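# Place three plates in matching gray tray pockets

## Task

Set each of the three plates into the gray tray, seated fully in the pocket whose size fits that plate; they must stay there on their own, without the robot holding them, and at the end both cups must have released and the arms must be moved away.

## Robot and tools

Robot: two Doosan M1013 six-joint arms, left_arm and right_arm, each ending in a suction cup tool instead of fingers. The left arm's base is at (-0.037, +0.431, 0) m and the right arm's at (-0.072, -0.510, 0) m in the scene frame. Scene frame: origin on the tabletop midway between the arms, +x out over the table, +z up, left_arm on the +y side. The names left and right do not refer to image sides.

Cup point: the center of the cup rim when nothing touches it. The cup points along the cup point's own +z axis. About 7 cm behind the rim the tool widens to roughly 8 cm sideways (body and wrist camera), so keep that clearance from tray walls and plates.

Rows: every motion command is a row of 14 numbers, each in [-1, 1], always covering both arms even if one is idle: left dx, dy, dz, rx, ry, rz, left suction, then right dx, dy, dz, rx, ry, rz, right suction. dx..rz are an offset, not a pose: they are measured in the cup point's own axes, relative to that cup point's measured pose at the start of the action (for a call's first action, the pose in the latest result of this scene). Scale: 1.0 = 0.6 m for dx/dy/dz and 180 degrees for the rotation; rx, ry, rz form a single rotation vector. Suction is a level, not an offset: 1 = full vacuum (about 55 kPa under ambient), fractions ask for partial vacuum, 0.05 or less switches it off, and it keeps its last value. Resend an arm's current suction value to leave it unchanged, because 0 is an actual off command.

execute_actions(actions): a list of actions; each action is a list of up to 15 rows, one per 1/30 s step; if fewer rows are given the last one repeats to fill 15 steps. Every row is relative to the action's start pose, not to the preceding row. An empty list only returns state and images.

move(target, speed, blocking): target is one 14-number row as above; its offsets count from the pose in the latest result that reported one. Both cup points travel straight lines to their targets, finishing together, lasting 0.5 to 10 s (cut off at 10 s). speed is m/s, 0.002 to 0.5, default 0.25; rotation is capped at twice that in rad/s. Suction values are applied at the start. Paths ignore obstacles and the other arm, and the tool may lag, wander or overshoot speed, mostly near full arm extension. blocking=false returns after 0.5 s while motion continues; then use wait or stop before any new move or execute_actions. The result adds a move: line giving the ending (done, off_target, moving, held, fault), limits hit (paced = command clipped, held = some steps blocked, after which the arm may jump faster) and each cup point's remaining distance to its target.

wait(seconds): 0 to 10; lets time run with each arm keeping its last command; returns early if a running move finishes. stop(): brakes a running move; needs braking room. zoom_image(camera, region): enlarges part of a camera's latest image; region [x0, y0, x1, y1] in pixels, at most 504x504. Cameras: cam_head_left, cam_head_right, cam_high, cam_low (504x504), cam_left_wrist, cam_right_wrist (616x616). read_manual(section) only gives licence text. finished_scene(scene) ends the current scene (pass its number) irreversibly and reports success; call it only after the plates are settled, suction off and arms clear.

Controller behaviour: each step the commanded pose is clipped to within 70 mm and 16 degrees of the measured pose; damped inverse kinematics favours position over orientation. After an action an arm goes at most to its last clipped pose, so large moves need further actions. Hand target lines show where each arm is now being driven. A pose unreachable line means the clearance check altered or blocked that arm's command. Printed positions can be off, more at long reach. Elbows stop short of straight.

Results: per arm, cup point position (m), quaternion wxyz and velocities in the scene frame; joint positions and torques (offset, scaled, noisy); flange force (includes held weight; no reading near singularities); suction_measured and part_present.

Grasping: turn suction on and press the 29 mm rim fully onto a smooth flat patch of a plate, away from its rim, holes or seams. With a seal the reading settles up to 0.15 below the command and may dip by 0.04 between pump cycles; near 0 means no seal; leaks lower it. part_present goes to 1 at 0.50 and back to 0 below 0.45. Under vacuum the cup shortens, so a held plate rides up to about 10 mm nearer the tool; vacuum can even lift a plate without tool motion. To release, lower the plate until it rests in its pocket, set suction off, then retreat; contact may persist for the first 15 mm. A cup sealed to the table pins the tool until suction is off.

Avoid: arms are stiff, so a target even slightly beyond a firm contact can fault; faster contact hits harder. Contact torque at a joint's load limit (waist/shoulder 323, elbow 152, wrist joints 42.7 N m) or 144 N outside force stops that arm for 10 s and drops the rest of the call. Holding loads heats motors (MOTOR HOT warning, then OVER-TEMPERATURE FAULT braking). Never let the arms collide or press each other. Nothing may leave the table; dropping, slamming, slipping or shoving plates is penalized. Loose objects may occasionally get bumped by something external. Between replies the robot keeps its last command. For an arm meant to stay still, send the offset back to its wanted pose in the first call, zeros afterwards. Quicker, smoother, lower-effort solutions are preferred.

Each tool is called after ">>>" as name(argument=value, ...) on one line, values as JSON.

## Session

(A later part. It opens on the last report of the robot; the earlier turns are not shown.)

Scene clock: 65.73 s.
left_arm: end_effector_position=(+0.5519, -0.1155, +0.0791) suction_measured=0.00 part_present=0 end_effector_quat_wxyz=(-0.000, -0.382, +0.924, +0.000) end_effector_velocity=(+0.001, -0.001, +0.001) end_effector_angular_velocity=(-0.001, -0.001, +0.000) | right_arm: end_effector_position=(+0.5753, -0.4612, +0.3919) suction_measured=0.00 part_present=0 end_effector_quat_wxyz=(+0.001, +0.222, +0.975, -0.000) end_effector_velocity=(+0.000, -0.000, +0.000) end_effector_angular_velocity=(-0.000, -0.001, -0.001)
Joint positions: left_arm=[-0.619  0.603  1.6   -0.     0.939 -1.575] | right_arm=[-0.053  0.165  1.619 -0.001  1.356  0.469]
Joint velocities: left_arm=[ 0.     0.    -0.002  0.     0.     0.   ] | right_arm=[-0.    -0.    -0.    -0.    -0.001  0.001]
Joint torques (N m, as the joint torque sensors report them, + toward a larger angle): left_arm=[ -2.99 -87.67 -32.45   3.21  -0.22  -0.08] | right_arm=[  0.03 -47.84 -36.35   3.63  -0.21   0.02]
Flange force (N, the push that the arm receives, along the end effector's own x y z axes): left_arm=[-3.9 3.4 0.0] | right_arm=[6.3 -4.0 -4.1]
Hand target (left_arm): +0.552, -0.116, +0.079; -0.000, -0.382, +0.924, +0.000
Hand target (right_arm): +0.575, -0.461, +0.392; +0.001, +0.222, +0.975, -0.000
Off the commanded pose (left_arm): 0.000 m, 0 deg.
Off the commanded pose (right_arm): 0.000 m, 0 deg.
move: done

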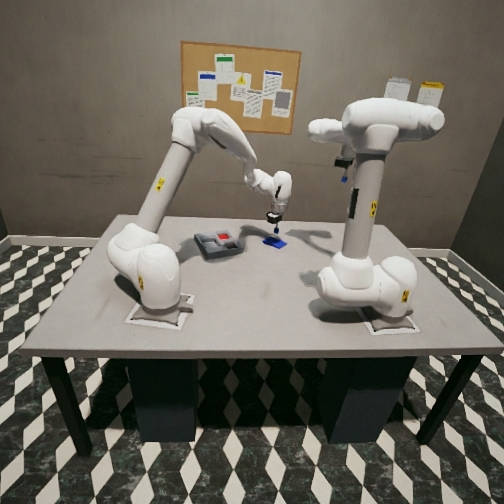

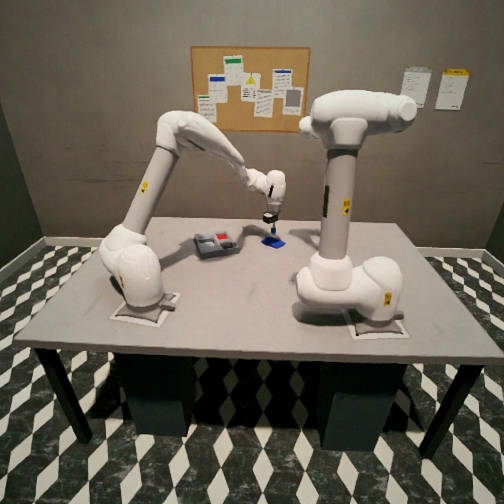

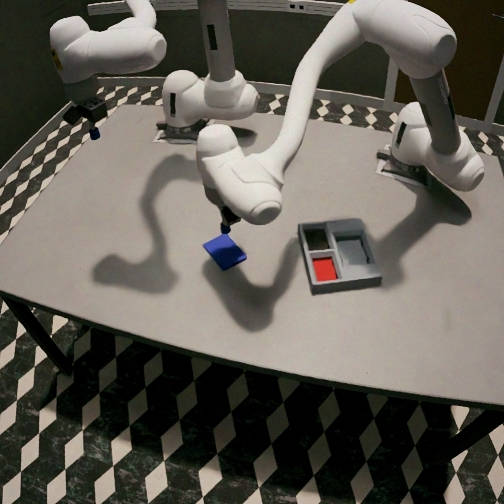

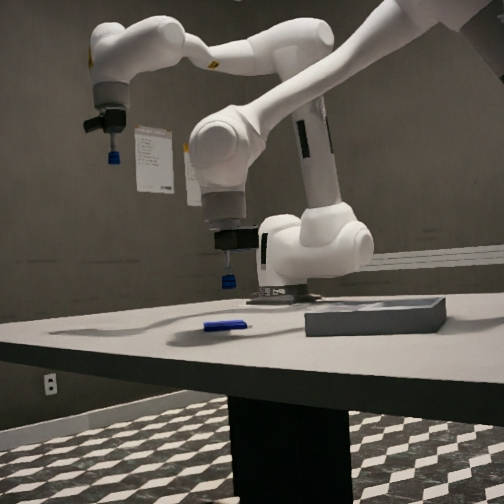

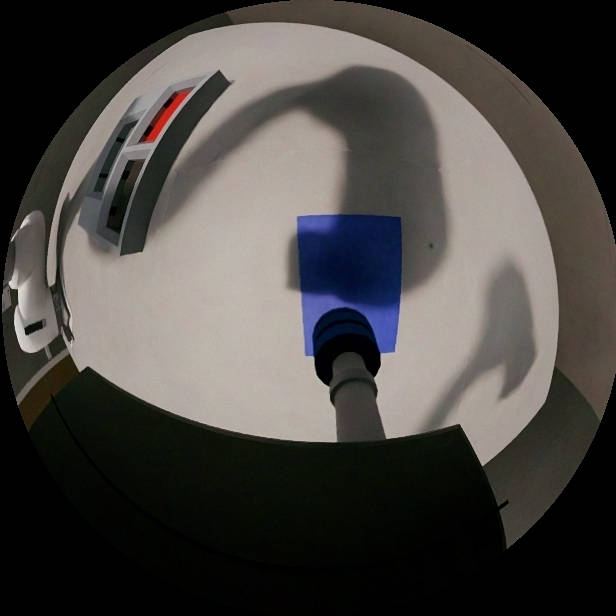

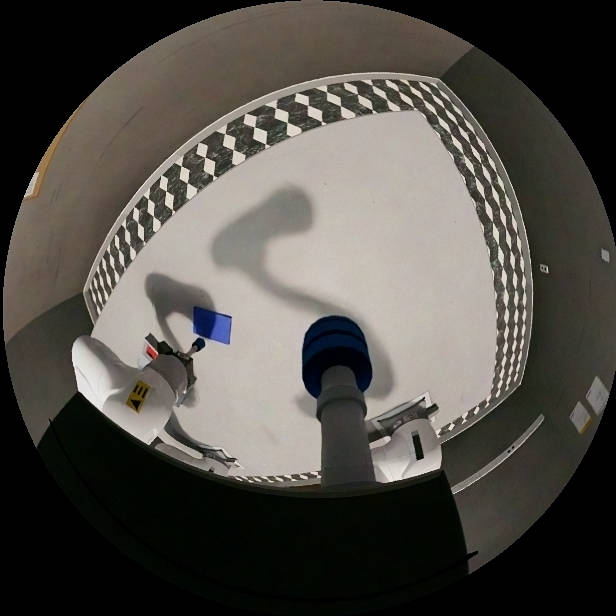

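>>> move(target=[-0.025,-0.019,0.1195,0,0,-0.007,1,0,0,0,0,0,0,0], speed=0.06)

>>> wait(seconds=1)

>>> move(target=[0,0,-0.075,0,0,0.147,1,0,0,0,0,0,0,0], speed=0.2)

>>> move(target=[-0.1,0.617,0,0,0,0,1,0,0,0,0,0,0,0])

>>> move(target=[0,0,0.02,0,0,0,1,0,0,0,0,0,0,0], speed=0.04)

>>> zoom_image(camera="cam_left_wrist", region=[200,160,500,450])

Scene clock: 73.33 s.
left_arm: end_effector_position=(+0.5706, -0.1130, +0.0074) suction_measured=0.41 part_present=0 end_effector_quat_wxyz=(-0.000, -0.392, +0.920, +0.000) end_effector_velocity=(+0.001, +0.000, +0.001) end_effector_angular_velocity=(-0.001, -0.001, -0.000) | right_arm: end_effector_position=(+0.5753, -0.4612, +0.3919) suction_measured=0.00 part_present=0 end_effector_quat_wxyz=(+0.001, +0.222, +0.975, -0.000) end_effector_velocity=(+0.001, -0.000, -0.001) end_effector_angular_velocity=(+0.000, +0.000, -0.002)
Joint positions: left_arm=[-0.6    0.691  1.602  0.     0.849 -1.578] | right_arm=[-0.053  0.165  1.619 -0.001  1.356  0.469]
Joint velocities: left_arm=[ 0.001 -0.001 -0.001  0.    -0.     0.001] | right_arm=[-0.001  0.002  0.     0.    -0.002  0.002]
Joint torques (N m, as the joint torque sensors report them, + toward a larger angle): left_arm=[ -4.   -91.2  -30.58   2.85  -0.17  -0.18] | right_arm=[ -0.95 -48.32 -36.31   3.77  -0.14   0.07]
Flange force (N, the push that the arm receives, along the end effector's own x y z axes): left_arm=[-5.2 5.7 -1.7] | right_arm=[6.0 -1.9 -3.7]
Hand target (left_arm): +0.571, -0.113, +0.007; -0.000, -0.392, +0.920, +0.000
Hand target (right_arm): +0.575, -0.461, +0.392; +0.001, +0.222, +0.975, -0.000
Off the commanded pose (left_arm): 0.000 m, 0 deg.
Off the commanded pose (right_arm): 0.000 m, 0 deg.
move: done

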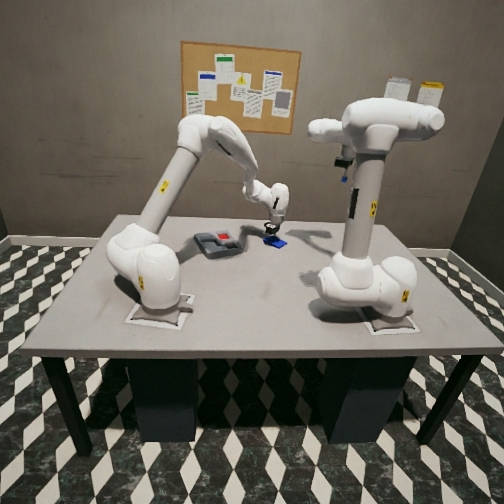

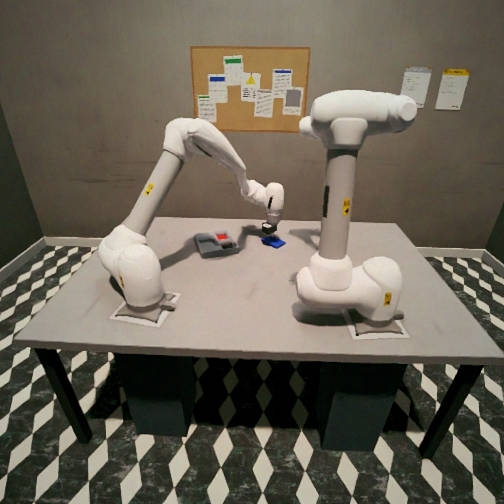

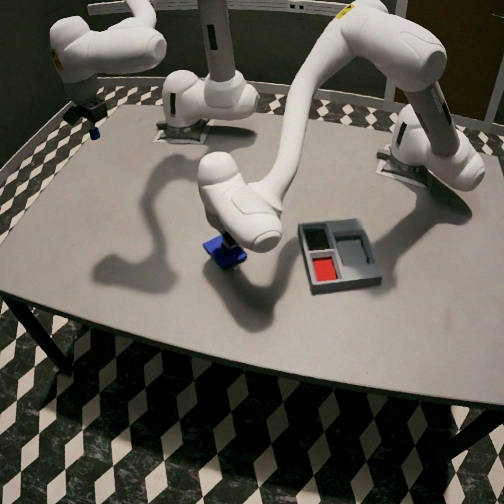

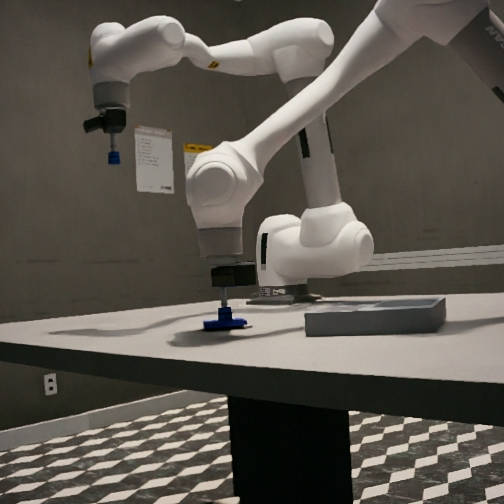

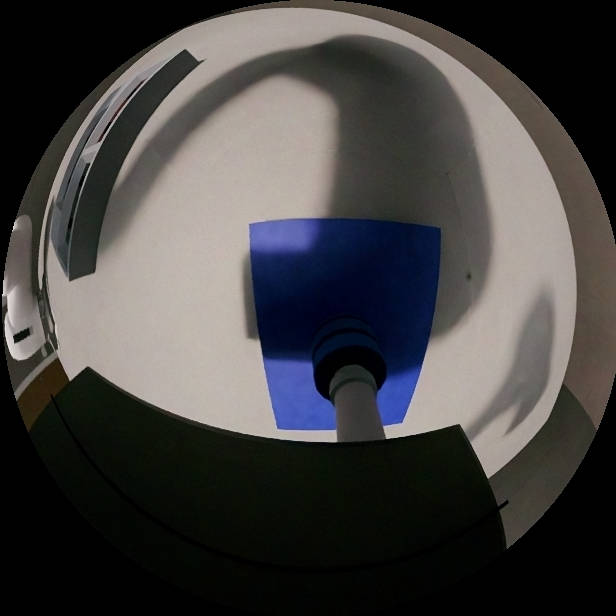

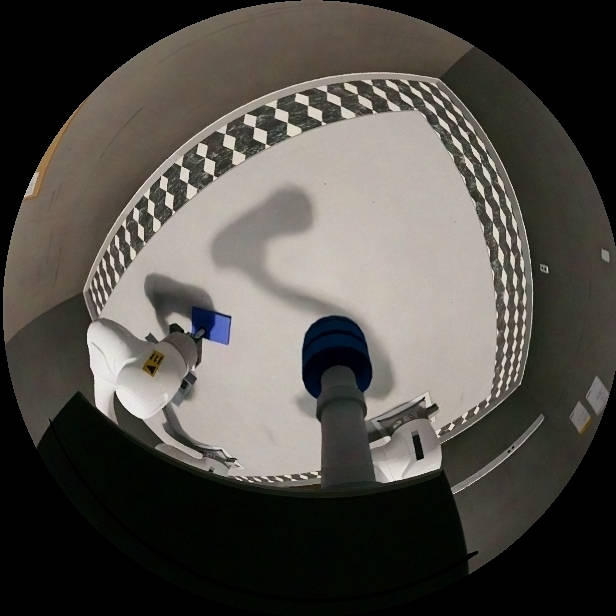

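Scene clock: 74.33 s.
left_arm: end_effector_position=(+0.5706, -0.1130, +0.0074) suction_measured=0.99 part_present=1 end_effector_quat_wxyz=(-0.000, -0.392, +0.920, +0.000) end_effector_velocity=(-0.000, +0.001, -0.002) end_effector_angular_velocity=(+0.001, +0.001, -0.002) | right_arm: end_effector_position=(+0.5753, -0.4612, +0.3919) suction_measured=0.00 part_present=0 end_effector_quat_wxyz=(+0.001, +0.222, +0.975, -0.000) end_effector_velocity=(-0.001, +0.000, +0.000) end_effector_angular_velocity=(-0.000, +0.001, -0.002)
Joint positions: left_arm=[-0.6    0.691  1.602 -0.     0.849 -1.578] | right_arm=[-0.053  0.165  1.619 -0.001  1.356  0.469]
Joint velocities: left_arm=[ 0.001  0.002  0.001  0.    -0.001  0.002] | right_arm=[ 0.    -0.001  0.    -0.     0.002  0.002]
Joint torques (N m, as the joint torque sensors report them, + toward a larger angle): left_arm=[ -3.09 -91.18 -30.27   3.04  -0.07  -0.05] | right_arm=[ -0.25 -48.48 -36.44   3.65  -0.26   0.07]
Flange force (N, the push that the arm receives, along the end effector's own x y z axes): left_arm=[-3.8 4.6 -0.3] | right_arm=[6.2 -2.9 -4.0]
Hand target (left_arm): +0.571, -0.113, +0.007; -0.000, -0.392, +0.920, +0.000
Hand target (right_arm): +0.575, -0.461, +0.392; +0.001, +0.222, +0.975, -0.000
Off the commanded pose (left_arm): 0.000 m, 0 deg.
Off the commanded pose (right_arm): 0.000 m, 0 deg.
wait: 1.00 s; at rest by 0.17 s

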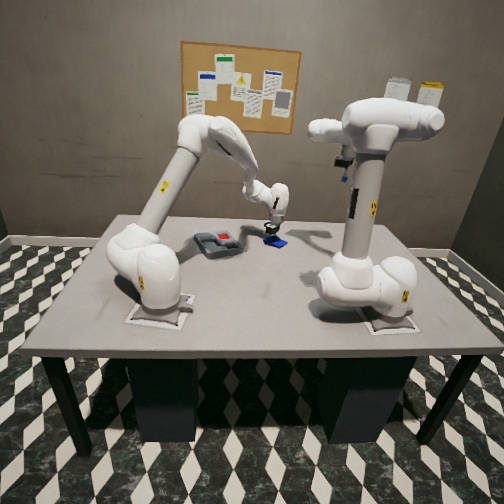

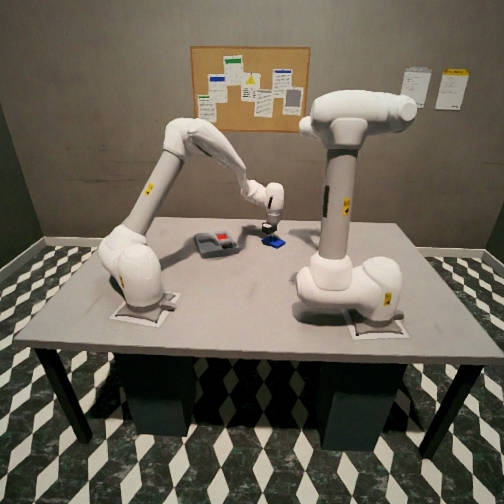

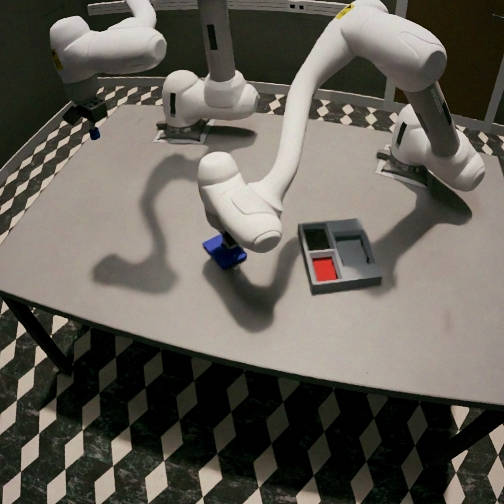

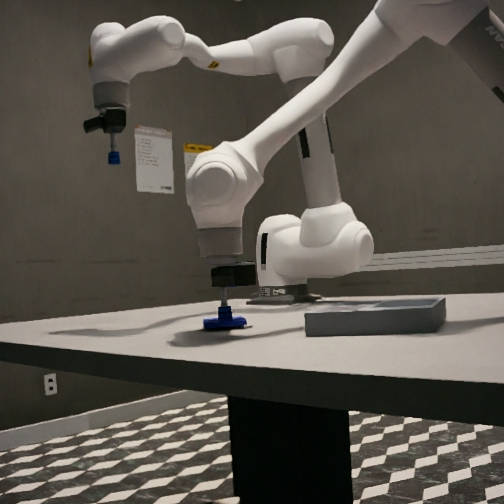

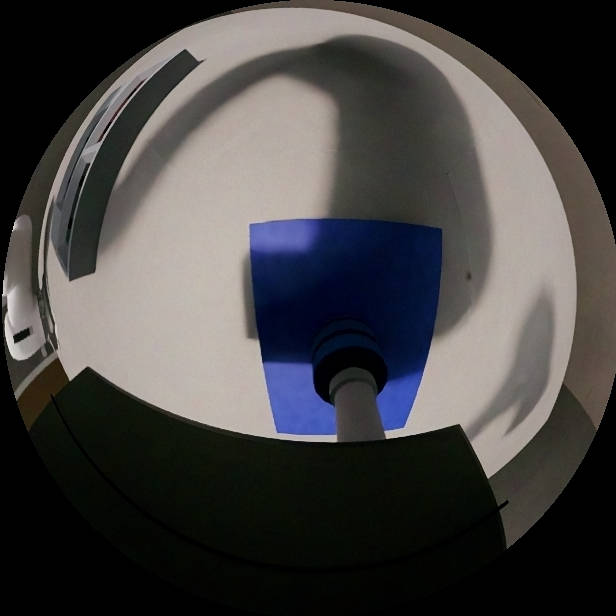

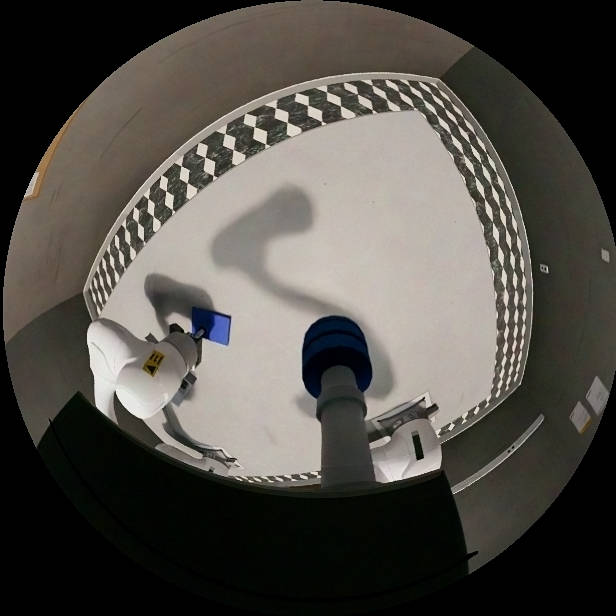

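Scene clock: 75.83 s.
left_arm: end_effector_position=(+0.5705, -0.1130, +0.0524) suction_measured=0.99 part_present=1 end_effector_quat_wxyz=(-0.000, -0.171, +0.985, +0.000) end_effector_velocity=(+0.000, -0.000, +0.000) end_effector_angular_velocity=(-0.000, -0.000, +0.001) | right_arm: end_effector_position=(+0.5753, -0.4612, +0.3919) suction_measured=0.00 part_present=0 end_effector_quat_wxyz=(+0.001, +0.222, +0.975, -0.000) end_effector_velocity=(-0.000, +0.000, +0.001) end_effector_angular_velocity=(+0.000, -0.001, +0.000)
Joint positions: left_arm=[-0.6    0.645  1.585 -0.     0.913 -1.116] | right_arm=[-0.053  0.165  1.619 -0.001  1.356  0.469]
Joint velocities: left_arm=[-0.     0.    -0.    -0.    -0.    -0.001] | right_arm=[ 0.001 -0.001 -0.     0.     0.     0.   ]
Joint torques (N m, as the joint torque sensors report them, + toward a larger angle): left_arm=[ -6.82 -87.31 -32.84   3.45  -0.35  -0.44] | right_arm=[ -0.88 -48.55 -36.28   3.7   -0.24   0.12]
Flange force (N, the push that the arm receives, along the end effector's own x y z axes): left_arm=[-3.2 11.8 -2.2] | right_arm=[6.2 -2.0 -4.1]
Hand target (left_arm): +0.571, -0.113, +0.052; -0.000, -0.171, +0.985, +0.000
Hand target (right_arm): +0.575, -0.461, +0.392; +0.001, +0.222, +0.975, -0.000
Off the commanded pose (left_arm): 0.000 m, 0 deg.
Off the commanded pose (right_arm): 0.000 m, 0 deg.
move: done

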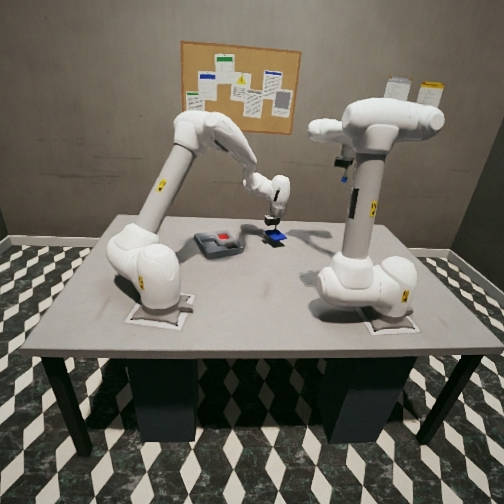

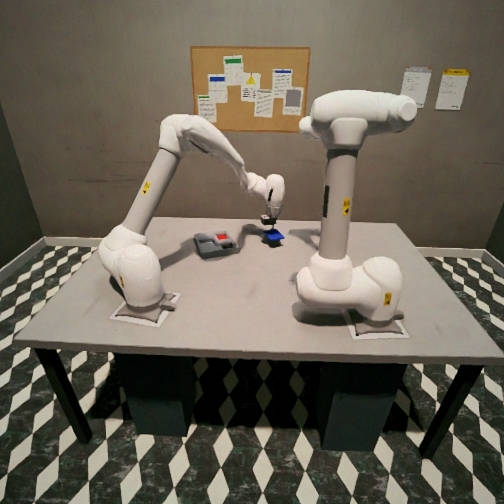

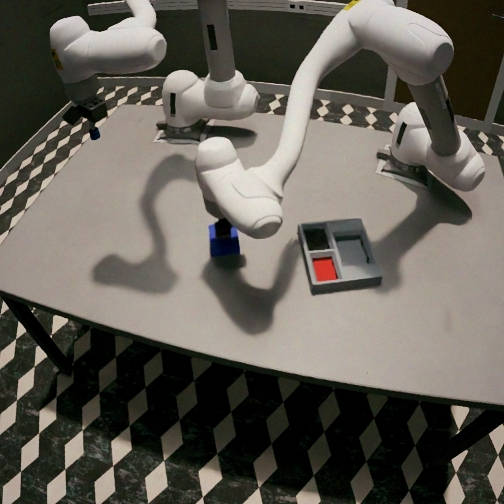

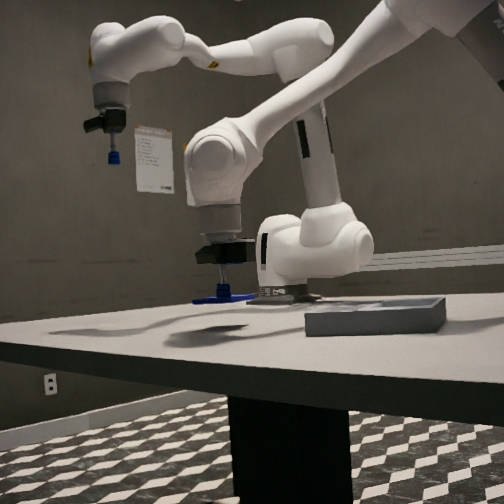

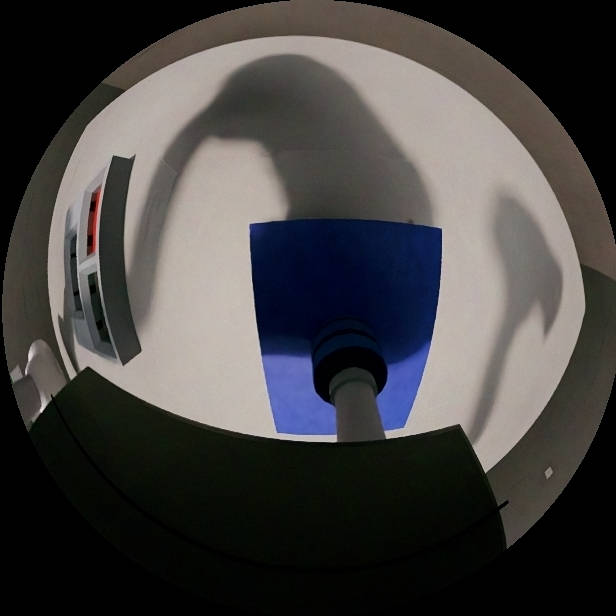

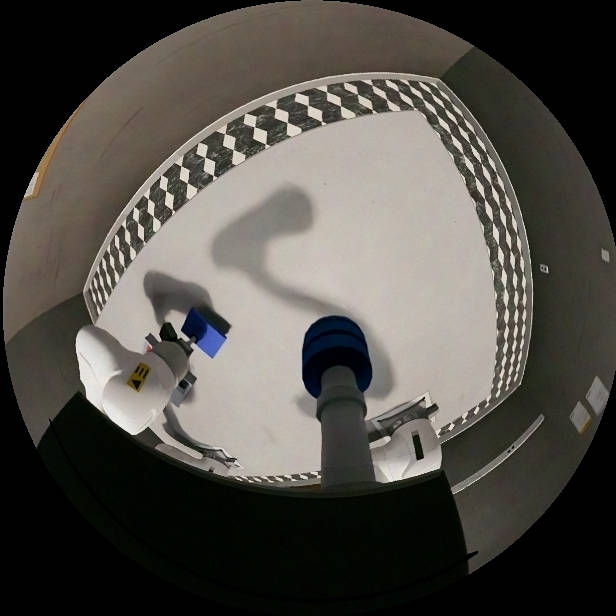

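Scene clock: 77.73 s.
left_arm: end_effector_position=(+0.5025, +0.2556, +0.0524) suction_measured=0.99 part_present=1 end_effector_quat_wxyz=(-0.000, -0.171, +0.985, +0.000) end_effector_velocity=(-0.000, +0.000, +0.000) end_effector_angular_velocity=(-0.000, +0.000, +0.000) | right_arm: end_effector_position=(+0.5753, -0.4612, +0.3919) suction_measured=0.00 part_present=0 end_effector_quat_wxyz=(+0.001, +0.222, +0.975, -0.000) end_effector_velocity=(+0.000, -0.000, +0.001) end_effector_angular_velocity=(+0.000, -0.004, +0.000)
Joint positions: left_arm=[-0.203  0.344  2.105 -0.     0.693 -0.719] | right_arm=[-0.053  0.165  1.619 -0.001  1.356  0.469]
Joint velocities: left_arm=[ 0.001 -0.001  0.001 -0.     0.     0.   ] | right_arm=[-0.001 -0.001  0.     0.    -0.002 -0.001]
Joint torques (N m, as the joint torque sensors report them, + toward a larger angle): left_arm=[ -4.87 -55.77 -24.64   2.57  -0.15   0.06] | right_arm=[ -0.24 -48.18 -36.36   3.64  -0.21   0.15]
Flange force (N, the push that the arm receives, along the end effector's own x y z axes): left_arm=[-3.0 8.5 -4.2] | right_arm=[6.5 -3.6 -4.3]
Hand target (left_arm): +0.503, +0.256, +0.052; -0.000, -0.171, +0.985, +0.000
Hand target (right_arm): +0.575, -0.461, +0.392; +0.001, +0.222, +0.975, -0.000
Off the commanded pose (left_arm): 0.000 m, 0 deg.
Off the commanded pose (right_arm): 0.000 m, 0 deg.
move: done

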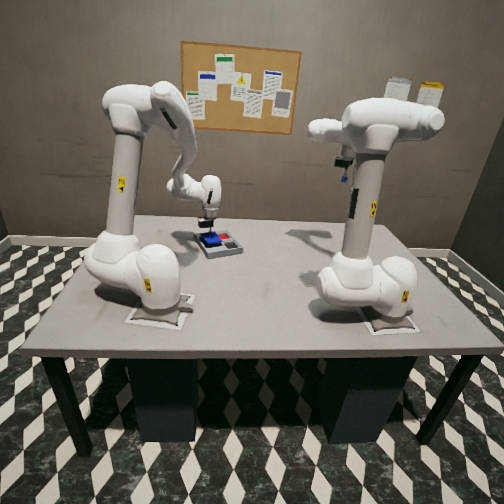

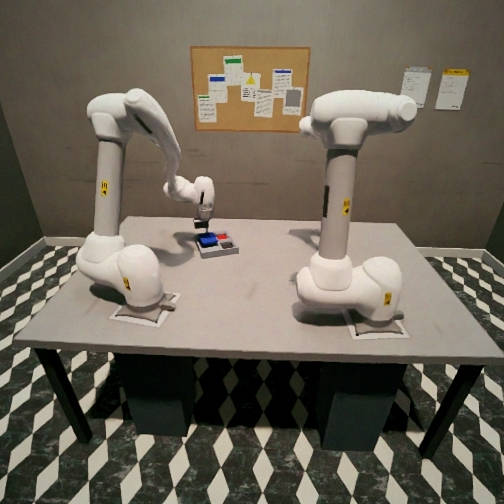

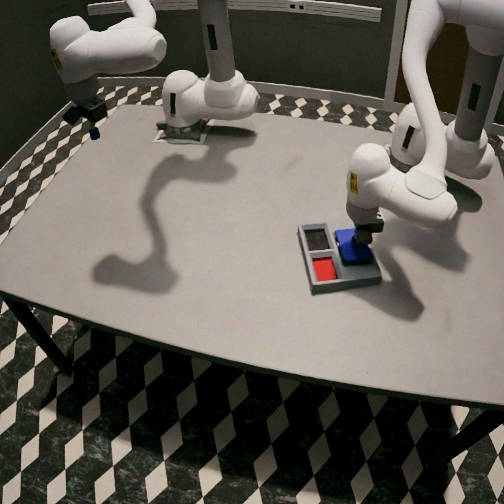

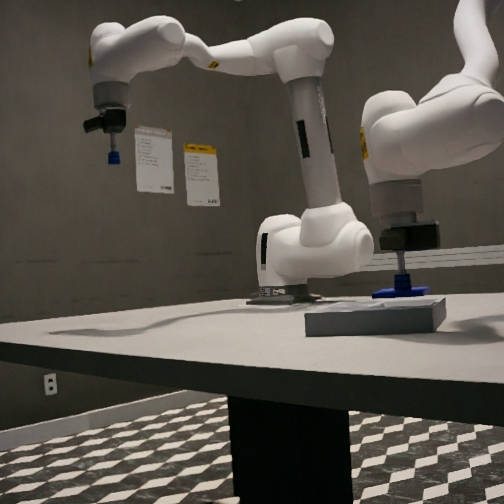

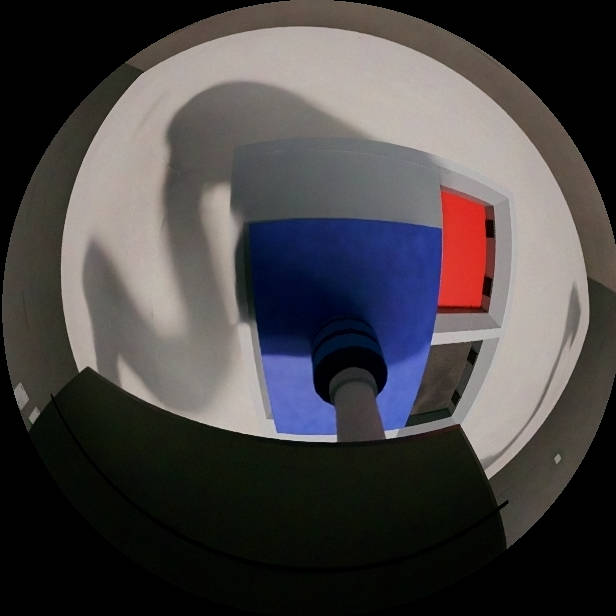

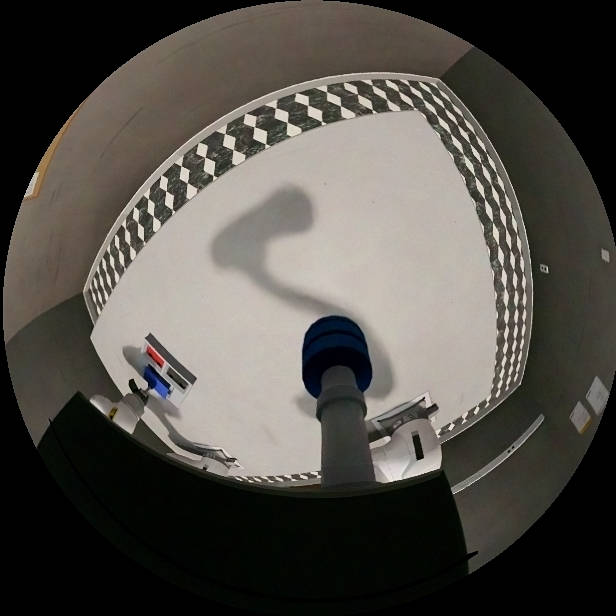

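Scene clock: 78.43 s.
left_arm: end_effector_position=(+0.5025, +0.2557, +0.0404) suction_measured=0.99 part_present=1 end_effector_quat_wxyz=(-0.000, -0.171, +0.985, +0.000) end_effector_velocity=(-0.000, +0.000, -0.000) end_effector_angular_velocity=(+0.000, +0.002, -0.001) | right_arm: end_effector_position=(+0.5753, -0.4612, +0.3919) suction_measured=0.00 part_present=0 end_effector_quat_wxyz=(+0.001, +0.222, +0.975, -0.000) end_effector_velocity=(-0.000, -0.001, +0.001) end_effector_angular_velocity=(-0.001, -0.002, +0.000)
Joint positions: left_arm=[-0.203  0.362  2.111 -0.     0.67  -0.719] | right_arm=[-0.053  0.165  1.619 -0.001  1.356  0.469]
Joint velocities: left_arm=[ 0.001  0.     0.    -0.     0.001  0.002] | right_arm=[-0.    -0.002 -0.    -0.001  0.    -0.   ]
Joint torques (N m, as the joint torque sensors report them, + toward a larger angle): left_arm=[ -3.36 -57.12 -25.2    2.42  -0.16  -0.09] | right_arm=[ -0.6  -47.67 -36.45   3.71  -0.26   0.04]
Flange force (N, the push that the arm receives, along the end effector's own x y z axes): left_arm=[-0.3 7.7 -2.5] | right_arm=[7.6 -3.3 -4.5]
Hand target (left_arm): +0.503, +0.256, +0.040; -0.000, -0.171, +0.985, +0.000
Hand target (right_arm): +0.575, -0.461, +0.392; +0.001, +0.222, +0.975, -0.000
Off the commanded pose (left_arm): 0.000 m, 0 deg.
Off the commanded pose (right_arm): 0.000 m, 0 deg.
move: done

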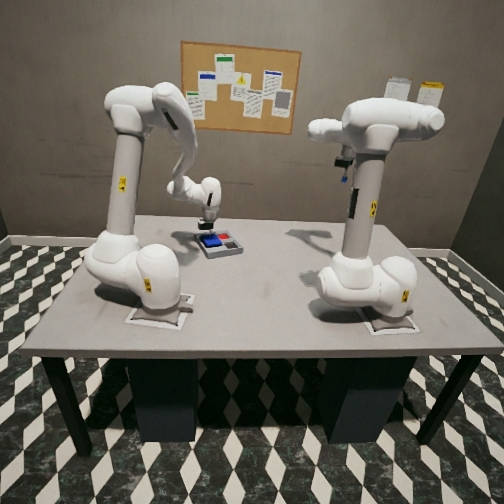

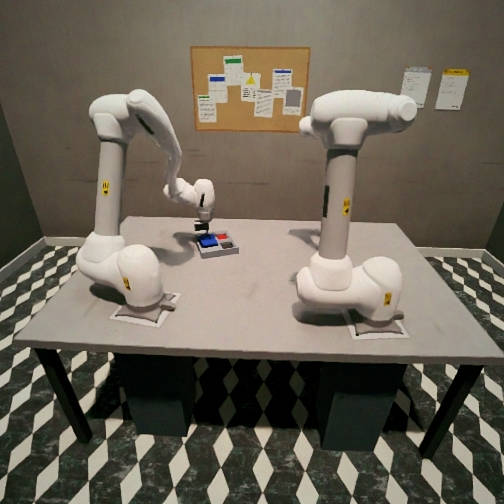

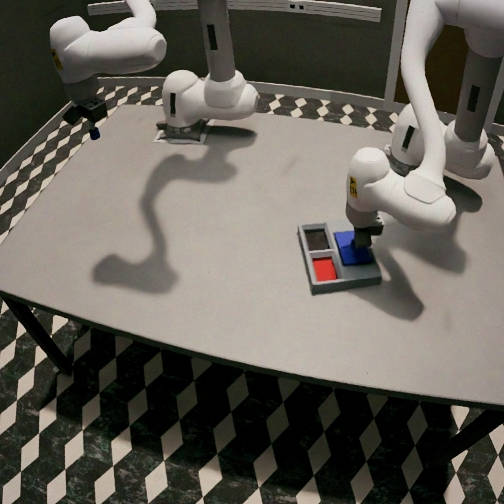

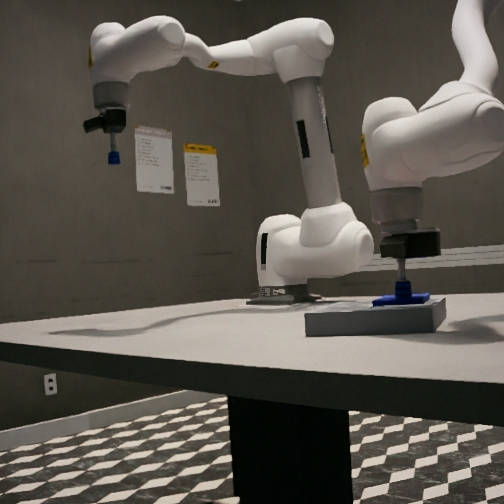

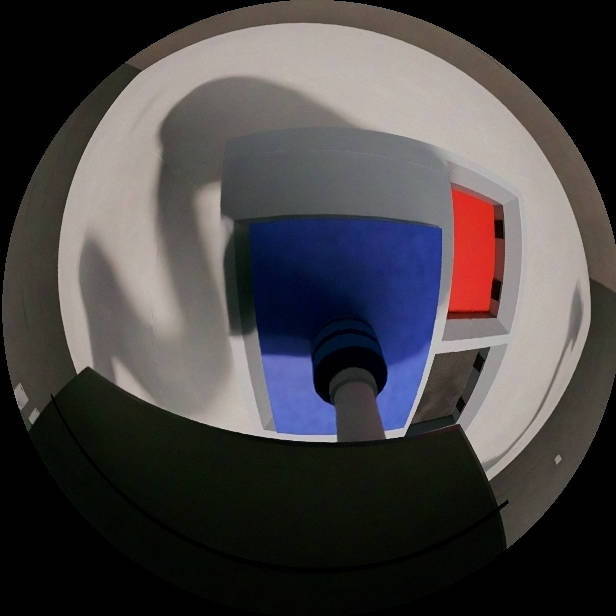

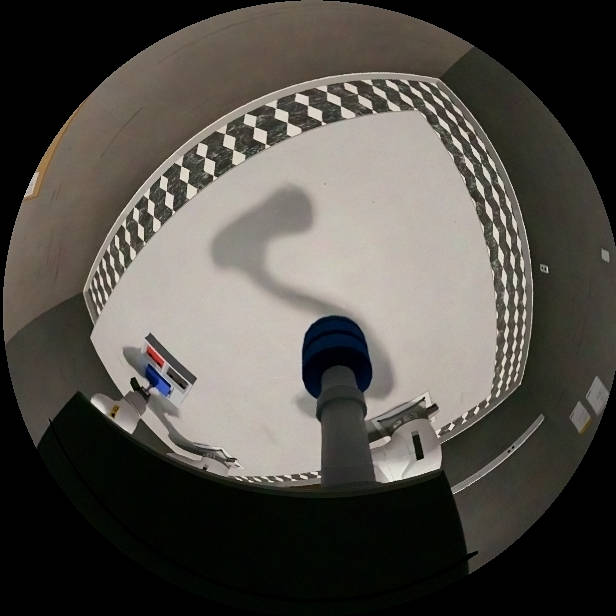

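Region (200, 160, 500, 450) of cam_left_wrist's 616x616 image, scaled by 1.680, with more detail than that image has; it fills the top 487 rows of this view, and the rest is white.

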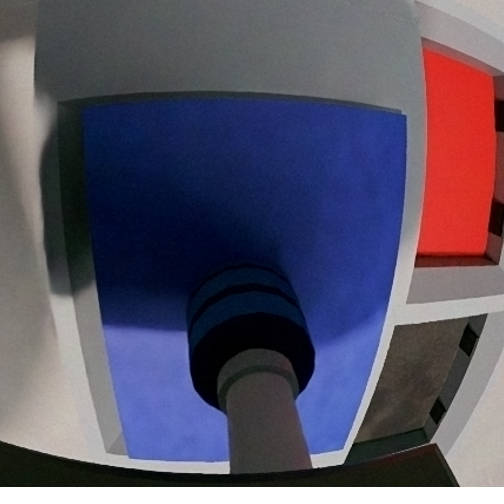

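>>> move(target=[0.008,0.005,0.017,0,0,0.005,1,0,0,0,0,0,0,0], speed=0.02)

>>> zoom_image(camera="cam_left_wrist", region=[200,160,500,450])

Scene clock: 80.80 s.
left_arm: end_effector_position=(+0.4970, +0.2569, +0.0302) suction_measured=0.99 part_present=1 end_effector_quat_wxyz=(-0.000, -0.163, +0.987, +0.000) end_effector_velocity=(-0.000, +0.001, -0.000) end_effector_angular_velocity=(+0.000, +0.001, +0.001) | right_arm: end_effector_position=(+0.5753, -0.4612, +0.3919) suction_measured=0.00 part_present=0 end_effector_quat_wxyz=(+0.001, +0.222, +0.975, -0.000) end_effector_velocity=(+0.001, +0.001, +0.000) end_effector_angular_velocity=(+0.000, -0.003, +0.001)
Joint positions: left_arm=[-0.204  0.37   2.126 -0.     0.645 -0.704] | right_arm=[-0.053  0.165  1.619 -0.001  1.356  0.469]
Joint velocities: left_arm=[ 0.001  0.     0.001 -0.     0.    -0.   ] | right_arm=[ 0.001 -0.    -0.     0.    -0.002  0.   ]
Joint torques (N m, as the joint torque sensors report them, + toward a larger angle): left_arm=[ -1.84 -56.25 -24.83   2.31  -0.07  -0.11] | right_arm=[ -0.52 -47.86 -36.32   3.8   -0.21   0.05]
Flange force (N, the push that the arm receives, along the end effector's own x y z axes): left_arm=[2.9 7.0 -3.6] | right_arm=[7.0 -3.1 -4.4]
Hand target (left_arm): +0.497, +0.257, +0.030; -0.000, -0.163, +0.987, +0.000
Hand target (right_arm): +0.575, -0.461, +0.392; +0.001, +0.222, +0.975, -0.000
Off the commanded pose (left_arm): 0.000 m, 0 deg.
Off the commanded pose (right_arm): 0.000 m, 0 deg.
move: done

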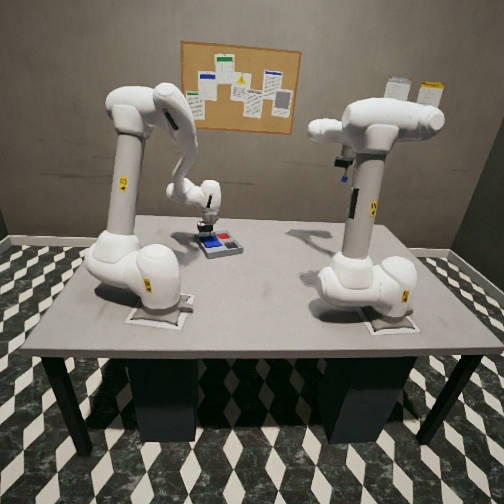

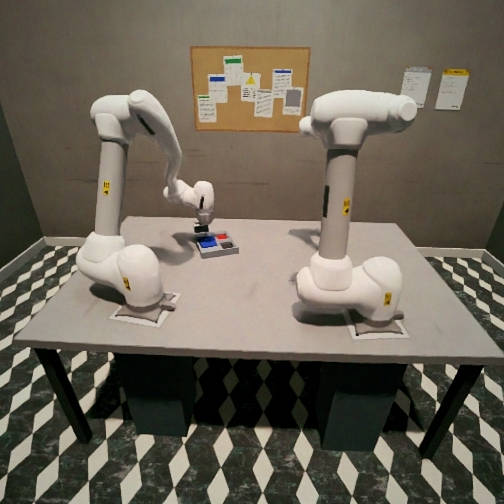

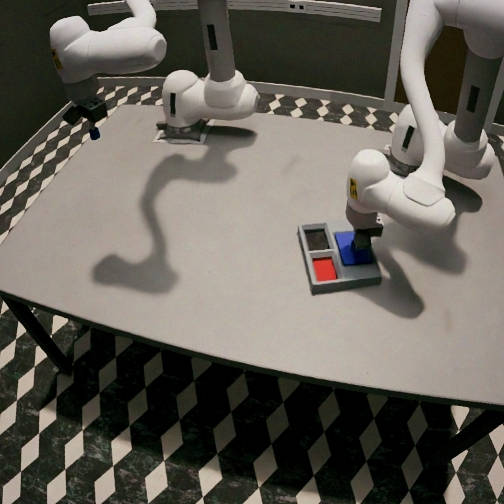

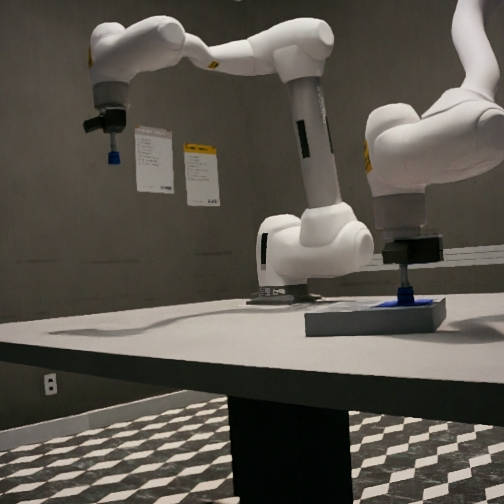

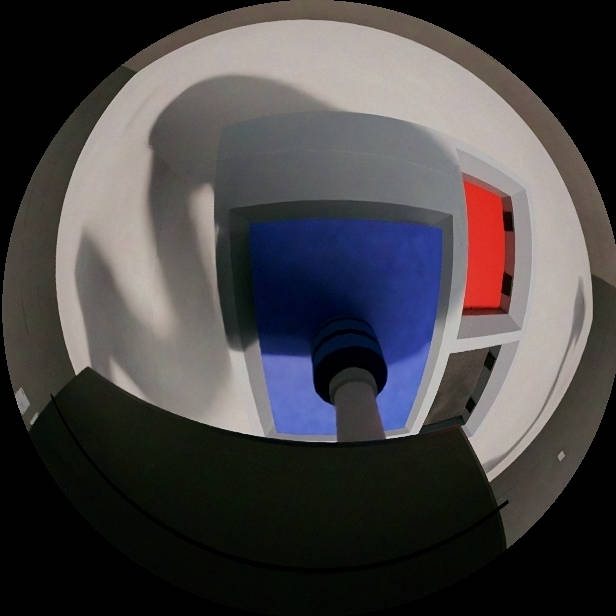

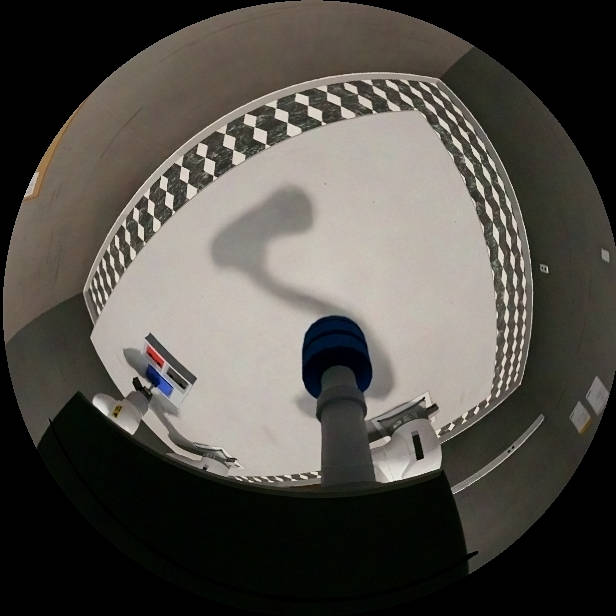

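Region (200, 160, 500, 450) of cam_left_wrist's 616x616 image, scaled by 1.680, with more detail than that image has; it fills the top 487 rows of this view, and the rest is white.

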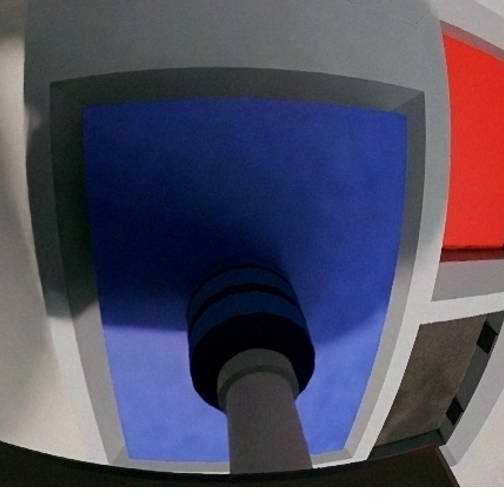

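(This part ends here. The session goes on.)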